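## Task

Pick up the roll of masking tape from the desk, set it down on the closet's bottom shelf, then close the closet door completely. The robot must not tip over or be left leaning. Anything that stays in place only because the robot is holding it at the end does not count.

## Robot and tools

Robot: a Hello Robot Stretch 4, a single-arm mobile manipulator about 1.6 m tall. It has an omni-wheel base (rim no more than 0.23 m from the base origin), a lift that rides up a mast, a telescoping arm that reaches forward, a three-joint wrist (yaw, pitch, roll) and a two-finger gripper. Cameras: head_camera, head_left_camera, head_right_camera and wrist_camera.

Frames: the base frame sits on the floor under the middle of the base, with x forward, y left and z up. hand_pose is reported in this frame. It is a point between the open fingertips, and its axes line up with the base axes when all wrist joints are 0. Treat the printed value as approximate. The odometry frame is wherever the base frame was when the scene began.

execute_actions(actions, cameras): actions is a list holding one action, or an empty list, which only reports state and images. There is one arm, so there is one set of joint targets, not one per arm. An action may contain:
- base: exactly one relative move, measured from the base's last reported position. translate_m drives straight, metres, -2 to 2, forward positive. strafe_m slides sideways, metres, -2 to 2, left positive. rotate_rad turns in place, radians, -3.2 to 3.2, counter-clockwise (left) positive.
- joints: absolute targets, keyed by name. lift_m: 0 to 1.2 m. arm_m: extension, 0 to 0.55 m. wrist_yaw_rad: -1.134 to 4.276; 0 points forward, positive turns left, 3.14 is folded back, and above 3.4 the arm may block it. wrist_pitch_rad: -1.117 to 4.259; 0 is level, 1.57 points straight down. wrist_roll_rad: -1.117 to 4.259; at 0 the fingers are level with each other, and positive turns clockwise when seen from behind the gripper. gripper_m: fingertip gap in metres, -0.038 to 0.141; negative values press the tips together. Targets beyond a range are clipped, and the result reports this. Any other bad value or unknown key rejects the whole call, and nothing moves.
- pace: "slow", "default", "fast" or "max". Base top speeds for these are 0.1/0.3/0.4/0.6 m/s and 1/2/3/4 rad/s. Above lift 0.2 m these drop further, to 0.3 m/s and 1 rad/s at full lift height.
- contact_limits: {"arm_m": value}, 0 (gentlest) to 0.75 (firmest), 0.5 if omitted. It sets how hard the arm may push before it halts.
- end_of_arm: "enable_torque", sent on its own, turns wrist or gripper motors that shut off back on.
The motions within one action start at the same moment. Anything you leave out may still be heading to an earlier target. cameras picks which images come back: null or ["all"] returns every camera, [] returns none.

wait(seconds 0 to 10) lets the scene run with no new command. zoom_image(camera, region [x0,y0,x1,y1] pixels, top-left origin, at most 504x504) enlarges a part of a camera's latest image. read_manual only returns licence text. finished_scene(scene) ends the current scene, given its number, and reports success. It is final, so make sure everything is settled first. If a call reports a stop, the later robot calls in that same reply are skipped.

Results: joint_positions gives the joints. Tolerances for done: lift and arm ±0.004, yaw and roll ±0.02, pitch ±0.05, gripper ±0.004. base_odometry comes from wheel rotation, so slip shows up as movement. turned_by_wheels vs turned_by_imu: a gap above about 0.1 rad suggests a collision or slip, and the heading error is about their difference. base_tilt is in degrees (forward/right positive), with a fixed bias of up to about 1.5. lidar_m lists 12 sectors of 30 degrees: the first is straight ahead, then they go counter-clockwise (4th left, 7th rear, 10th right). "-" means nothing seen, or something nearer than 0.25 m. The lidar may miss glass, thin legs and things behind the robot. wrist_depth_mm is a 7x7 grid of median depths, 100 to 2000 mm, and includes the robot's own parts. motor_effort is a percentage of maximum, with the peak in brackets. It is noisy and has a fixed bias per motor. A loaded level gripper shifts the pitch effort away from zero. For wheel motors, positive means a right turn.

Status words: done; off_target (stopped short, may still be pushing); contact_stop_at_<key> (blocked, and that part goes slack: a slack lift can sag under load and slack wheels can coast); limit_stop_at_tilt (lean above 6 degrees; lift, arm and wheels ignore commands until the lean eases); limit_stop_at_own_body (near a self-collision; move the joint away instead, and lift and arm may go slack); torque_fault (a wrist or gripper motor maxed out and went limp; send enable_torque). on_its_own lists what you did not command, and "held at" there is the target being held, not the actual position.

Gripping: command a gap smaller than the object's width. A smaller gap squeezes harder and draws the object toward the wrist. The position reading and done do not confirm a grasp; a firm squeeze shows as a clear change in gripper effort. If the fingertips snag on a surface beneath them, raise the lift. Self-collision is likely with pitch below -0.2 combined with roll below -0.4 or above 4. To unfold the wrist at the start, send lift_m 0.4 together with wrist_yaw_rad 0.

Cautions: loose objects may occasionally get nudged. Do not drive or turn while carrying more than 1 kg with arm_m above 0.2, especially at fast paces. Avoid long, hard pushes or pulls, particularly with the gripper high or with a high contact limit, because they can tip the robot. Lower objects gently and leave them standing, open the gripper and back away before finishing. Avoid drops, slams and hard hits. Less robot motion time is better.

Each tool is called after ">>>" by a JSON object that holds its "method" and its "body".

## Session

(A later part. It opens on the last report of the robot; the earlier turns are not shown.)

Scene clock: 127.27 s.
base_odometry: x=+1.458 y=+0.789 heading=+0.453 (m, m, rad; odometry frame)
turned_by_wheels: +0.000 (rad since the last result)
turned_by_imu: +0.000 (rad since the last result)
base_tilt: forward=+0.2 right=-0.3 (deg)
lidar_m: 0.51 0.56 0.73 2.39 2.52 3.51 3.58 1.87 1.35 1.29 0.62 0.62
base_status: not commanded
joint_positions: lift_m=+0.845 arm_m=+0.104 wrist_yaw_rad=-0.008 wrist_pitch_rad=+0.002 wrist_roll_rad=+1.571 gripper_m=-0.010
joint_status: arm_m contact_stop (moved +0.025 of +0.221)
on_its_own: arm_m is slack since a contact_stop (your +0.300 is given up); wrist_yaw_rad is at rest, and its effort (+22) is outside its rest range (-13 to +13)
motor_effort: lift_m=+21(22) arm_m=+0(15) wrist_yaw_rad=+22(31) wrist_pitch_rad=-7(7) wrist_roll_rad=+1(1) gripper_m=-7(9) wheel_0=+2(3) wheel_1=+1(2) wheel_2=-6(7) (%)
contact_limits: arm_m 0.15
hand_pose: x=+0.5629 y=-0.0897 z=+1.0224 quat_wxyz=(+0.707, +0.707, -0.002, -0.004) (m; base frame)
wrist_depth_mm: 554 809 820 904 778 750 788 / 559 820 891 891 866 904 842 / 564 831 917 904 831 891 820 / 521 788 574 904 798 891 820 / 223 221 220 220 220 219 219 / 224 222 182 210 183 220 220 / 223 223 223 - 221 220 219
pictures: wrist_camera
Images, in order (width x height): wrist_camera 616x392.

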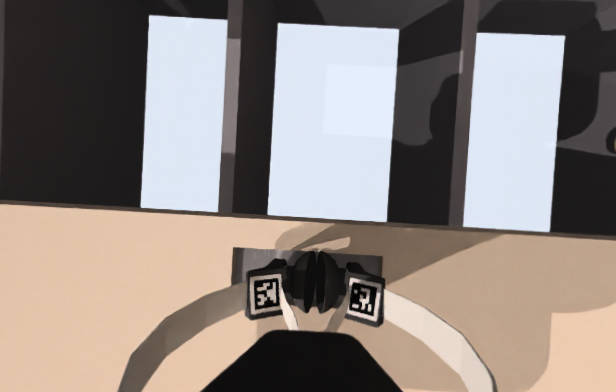

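Entered 1.6 cm deeper. Slide.

>>> {"method": "execute_actions", "body": {"actions": [{"base":{"strafe_m":-0.15},"joints":{"arm_m":0.102,"wrist_yaw_rad":0},"pace":"slow"}], "cameras": ["wrist_camera","head_camera"]}}

Scene clock: 129.97 s.
base_odometry: x=+1.523 y=+0.654 heading=+0.454 (m, m, rad; odometry frame)
turned_by_wheels: +0.000 (rad since the last result)
turned_by_imu: +0.001 (rad since the last result)
base_tilt: forward=+0.3 right=-0.3 (deg)
lidar_m: 0.51 0.56 0.73 2.56 2.69 3.65 3.56 1.60 1.16 1.13 0.69 0.54
base_status: done
joint_positions: lift_m=+0.845 arm_m=+0.102 wrist_yaw_rad=-0.006 wrist_pitch_rad=+0.002 wrist_roll_rad=+1.571 gripper_m=-0.010
joint_status: all done
on_its_own: wrist_yaw_rad is at rest, and its effort (+16) is outside its rest range (-13 to +13)
motor_effort: lift_m=+22(22) arm_m=-1(3) wrist_yaw_rad=+16(22) wrist_pitch_rad=-7(7) wrist_roll_rad=+1(0) gripper_m=-5(10) wheel_0=+7(14) wheel_1=+0(2) wheel_2=-4(5) (%)
hand_pose: x=+0.5610 y=-0.0890 z=+1.0224 quat_wxyz=(+0.707, +0.707, -0.001, -0.003) (m; base frame)
wrist_depth_mm: 544 597 539 554 544 492 517 / 564 768 741 842 741 654 759 / 569 842 917 891 831 891 831 / 525 788 580 891 798 904 820 / 221 221 220 220 220 219 218 / 222 222 183 210 183 220 220 / 224 223 222 - 221 220 220
pictures: head_camera, wrist_camera
Images, in order (width x height): head_camera 420x560, wrist_camera 616x392.

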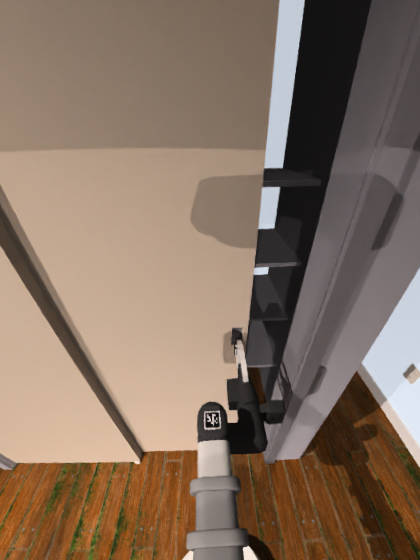

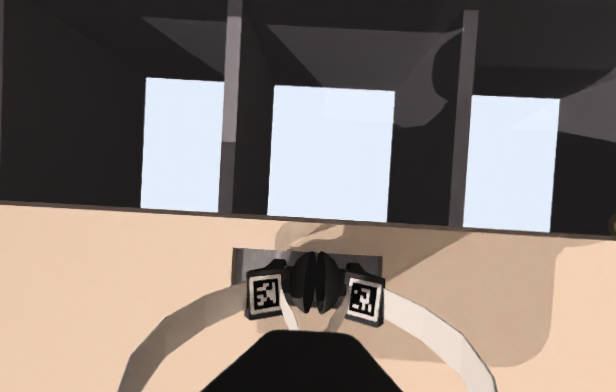

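>>> {"method": "execute_actions", "body": {"actions": [{"base":{"strafe_m":-0.09},"joints":{"arm_m":0.102,"wrist_yaw_rad":0},"pace":"slow"}], "cameras": ["wrist_camera","head_camera"]}}

Scene clock: 132.10 s.
base_odometry: x=+1.562 y=+0.573 heading=+0.454 (m, m, rad; odometry frame)
turned_by_wheels: +0.000 (rad since the last result)
turned_by_imu: +0.001 (rad since the last result)
base_tilt: forward=+0.3 right=-0.4 (deg)
lidar_m: 0.53 0.56 0.74 2.64 2.77 3.61 3.60 1.53 1.07 1.03 1.10 0.49
base_status: done
joint_positions: lift_m=+0.845 arm_m=+0.102 wrist_yaw_rad=-0.007 wrist_pitch_rad=+0.002 wrist_roll_rad=+1.571 gripper_m=-0.010
joint_status: all done
on_its_own: wrist_yaw_rad is at rest, and its effort (+20) is outside its rest range (-13 to +13)
motor_effort: lift_m=+21(22) arm_m=+1(0) wrist_yaw_rad=+20(24) wrist_pitch_rad=-7(7) wrist_roll_rad=+1(0) gripper_m=-5(6) wheel_0=+8(14) wheel_1=+1(2) wheel_2=-6(8) (%)
hand_pose: x=+0.5606 y=-0.0894 z=+1.0224 quat_wxyz=(+0.707, +0.707, -0.002, -0.003) (m; base frame)
wrist_depth_mm: 154 149 143 139 139 138 138 / 231 216 205 195 186 179 175 / 569 831 854 904 750 798 768 / 521 788 574 904 809 904 820 / 221 221 220 220 219 219 217 / 223 221 182 209 183 219 218 / 223 222 222 - 220 219 219
pictures: head_camera, wrist_camera
Images, in order (width x height): head_camera 420x560, wrist_camera 616x392.

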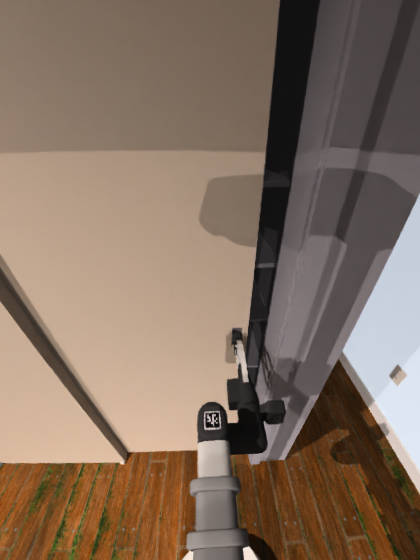

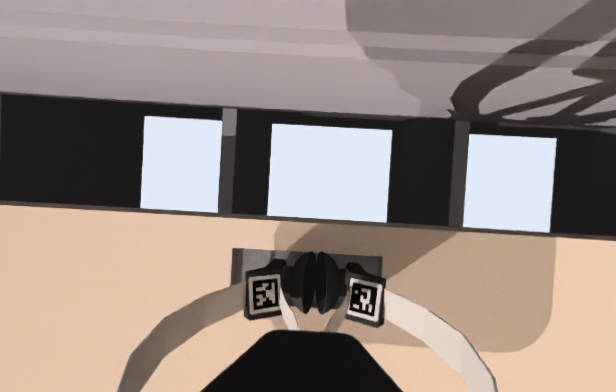

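>>> {"method": "execute_actions", "body": {"actions": [{"base":{"strafe_m":-0.04},"joints":{"arm_m":0.102,"wrist_yaw_rad":0},"pace":"slow"}], "cameras": ["wrist_camera","head_camera"]}}

Scene clock: 133.67 s.
base_odometry: x=+1.580 y=+0.537 heading=+0.454 (m, m, rad; odometry frame)
turned_by_wheels: +0.000 (rad since the last result)
turned_by_imu: +0.001 (rad since the last result)
base_tilt: forward=+0.3 right=-0.3 (deg)
lidar_m: 0.52 0.56 0.75 2.69 2.82 3.66 3.18 1.40 1.05 1.01 1.09 0.48
base_status: done
joint_positions: lift_m=+0.845 arm_m=+0.102 wrist_yaw_rad=-0.008 wrist_pitch_rad=+0.002 wrist_roll_rad=+1.571 gripper_m=-0.010
joint_status: all done
on_its_own: wrist_yaw_rad is at rest, and its effort (+21) is outside its rest range (-13 to +13)
motor_effort: lift_m=+22(21) arm_m=+2(3) wrist_yaw_rad=+21(31) wrist_pitch_rad=-7(7) wrist_roll_rad=+0(0) gripper_m=-6(5) wheel_0=+8(16) wheel_1=+0(0) wheel_2=-6(6) (%)
hand_pose: x=+0.5604 y=-0.0896 z=+1.0224 quat_wxyz=(+0.707, +0.707, -0.002, -0.004) (m; base frame)
wrist_depth_mm: 140 140 139 139 139 138 138 / 141 140 140 140 139 139 138 / 176 155 155 154 142 139 139 / 525 788 580 904 798 904 798 / 221 220 221 220 220 218 218 / 222 222 183 211 183 219 219 / 224 222 221 - 220 220 219
pictures: head_camera, wrist_camera
Images, in order (width x height): head_camera 420x560, wrist_camera 616x392.

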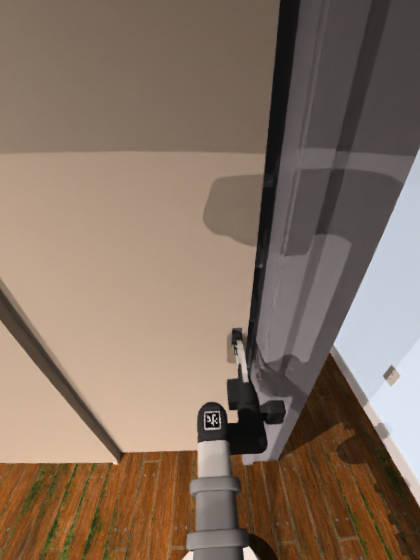

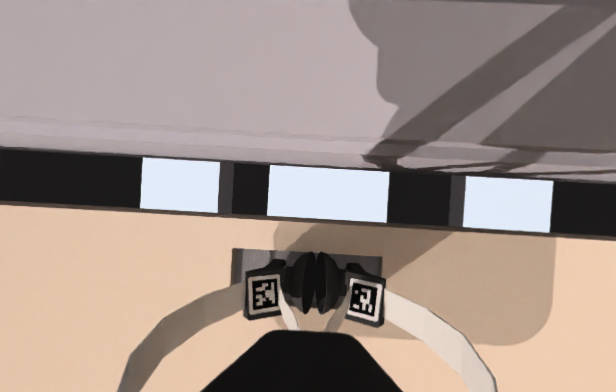

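>>> {"method": "execute_actions", "body": {"actions": [{"base":{"strafe_m":-0.045},"joints":{"arm_m":0.102,"wrist_yaw_rad":0},"pace":"slow"}], "cameras": ["wrist_camera","head_camera"]}}

Scene clock: 135.27 s.
base_odometry: x=+1.599 y=+0.497 heading=+0.455 (m, m, rad; odometry frame)
turned_by_wheels: +0.001 (rad since the last result)
turned_by_imu: +0.001 (rad since the last result)
base_tilt: forward=+0.1 right=-0.4 (deg)
lidar_m: 0.47 0.56 0.79 2.73 2.83 3.65 3.09 1.34 1.00 0.95 1.02 0.47
base_status: done
joint_positions: lift_m=+0.845 arm_m=+0.102 wrist_yaw_rad=+0.002 wrist_pitch_rad=+0.002 wrist_roll_rad=+1.571 gripper_m=-0.010
joint_status: all done
motor_effort: lift_m=+22(21) arm_m=+3(2) wrist_yaw_rad=-6(25) wrist_pitch_rad=-6(6) wrist_roll_rad=+1(0) gripper_m=-5(6) wheel_0=+16(16) wheel_1=+3(3) wheel_2=-7(6) (%)
hand_pose: x=+0.5611 y=-0.0869 z=+1.0224 quat_wxyz=(+0.707, +0.707, +0.001, +0.000) (m; base frame)
wrist_depth_mm: 151 151 150 150 149 150 148 / 139 151 151 150 150 149 149 / 139 139 138 138 137 137 137 / 140 139 139 138 138 138 137 / 221 220 220 208 217 152 216 / 221 221 182 203 184 218 218 / 223 222 221 - 220 219 219
pictures: head_camera, wrist_camera
Images, in order (width x height): head_camera 420x560, wrist_camera 616x392.

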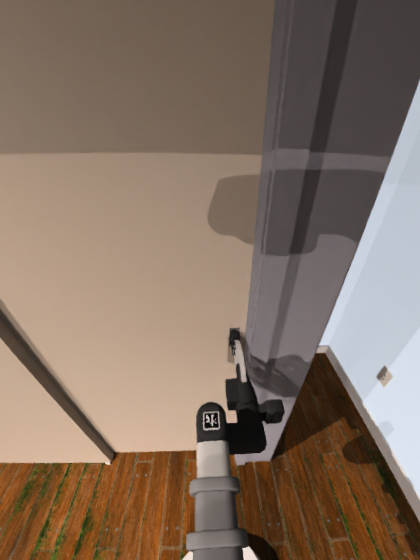

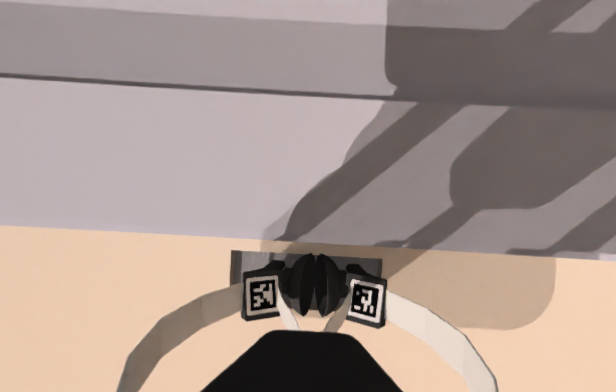

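>>> {"method": "execute_actions", "body": {"actions": [{"base":{"strafe_m":0.008},"joints":{"arm_m":0.0},"pace":"slow"}], "cameras": []}}

>>> {"method": "execute_actions", "body": {"actions": [{"base":{"translate_m":-0.5},"joints":{"wrist_roll_rad":0},"pace":"fast"}], "cameras": ["wrist_camera","head_camera"]}}

Scene clock: 137.67 s.
base_odometry: x=+1.595 y=+0.504 heading=+0.455 (m, m, rad; odometry frame)
turned_by_wheels: +0.000 (rad since the last result)
turned_by_imu: +0.001 (rad since the last result)
base_tilt: forward=+0.3 right=-0.2 (deg)
lidar_m: 0.47 0.54 0.78 2.73 2.84 3.67 3.58 1.35 1.01 0.96 1.02 0.48
base_status: done
joint_positions: lift_m=+0.845 arm_m=+0.001 wrist_yaw_rad=+0.000 wrist_pitch_rad=+0.002 wrist_roll_rad=+1.571 gripper_m=-0.010
joint_status: all done
motor_effort: lift_m=+22(22) arm_m=-6(7) wrist_yaw_rad=+0(7) wrist_pitch_rad=-7(7) wrist_roll_rad=+1(1) gripper_m=-10(10) wheel_0=-2(14) wheel_1=+3(9) wheel_2=-2(6) (%)
hand_pose: x=+0.4605 y=-0.0874 z=+1.0224 quat_wxyz=(+0.707, +0.707, +0.001, -0.001) (m; base frame)
wrist_depth_mm: 253 252 252 249 250 248 248 / 254 253 253 252 251 250 250 / 241 240 240 238 237 250 249 / 242 241 240 239 238 236 236 / 320 320 319 317 315 315 314 / 322 320 181 203 183 315 315 / 325 324 322 - 317 315 315
pictures: none
No camera images: the call's "cameras" was empty. Leave "cameras" out to get every camera's image.

Scene clock: 140.37 s.
base_odometry: x=+1.146 y=+0.284 heading=+0.455 (m, m, rad; odometry frame)
turned_by_wheels: +0.000 (rad since the last result)
turned_by_imu: +0.001 (rad since the last result)
base_tilt: forward=+0.2 right=-0.2 (deg)
lidar_m: 0.95 1.08 1.43 2.73 2.87 3.13 2.68 1.43 1.00 0.94 0.97 1.01
base_status: done
joint_positions: lift_m=+0.845 arm_m=+0.001 wrist_yaw_rad=+0.000 wrist_pitch_rad=+0.002 wrist_roll_rad=+0.001 gripper_m=-0.010
joint_status: all done
motor_effort: lift_m=+22(22) arm_m=-7(7) wrist_yaw_rad=+0(1) wrist_pitch_rad=-7(7) wrist_roll_rad=-3(7) gripper_m=-8(10) wheel_0=+0(8) wheel_1=-1(6) wheel_2=-2(11) (%)
hand_pose: x=+0.4605 y=-0.0874 z=+1.0224 quat_wxyz=(+1.000, +0.000, +0.001, +0.000) (m; base frame)
wrist_depth_mm: 831 820 820 809 741 1464 1464 / 831 831 820 809 741 1430 1464 / 842 831 831 820 741 1499 1430 / 854 842 831 820 759 1464 1430 / 866 831 842 759 759 1499 1366 / 854 842 181 202 184 1499 1366 / 866 854 854 - 768 1499 1397
pictures: head_camera, wrist_camera
Images, in order (width x height): head_camera 420x560, wrist_camera 616x392.

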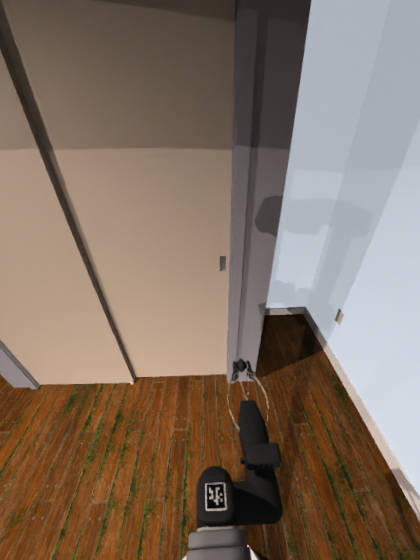

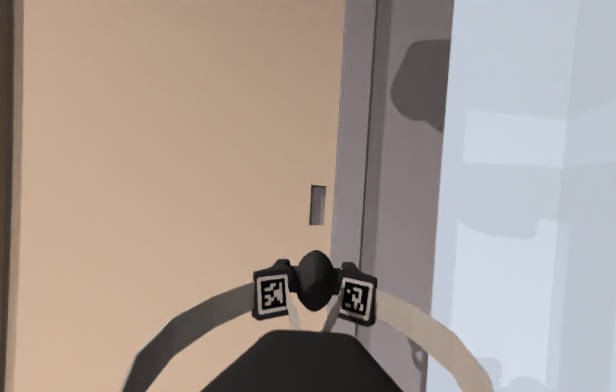

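>>> {"method": "finished_scene", "body": {"scene": 2}}

The scene is finished: the task was done.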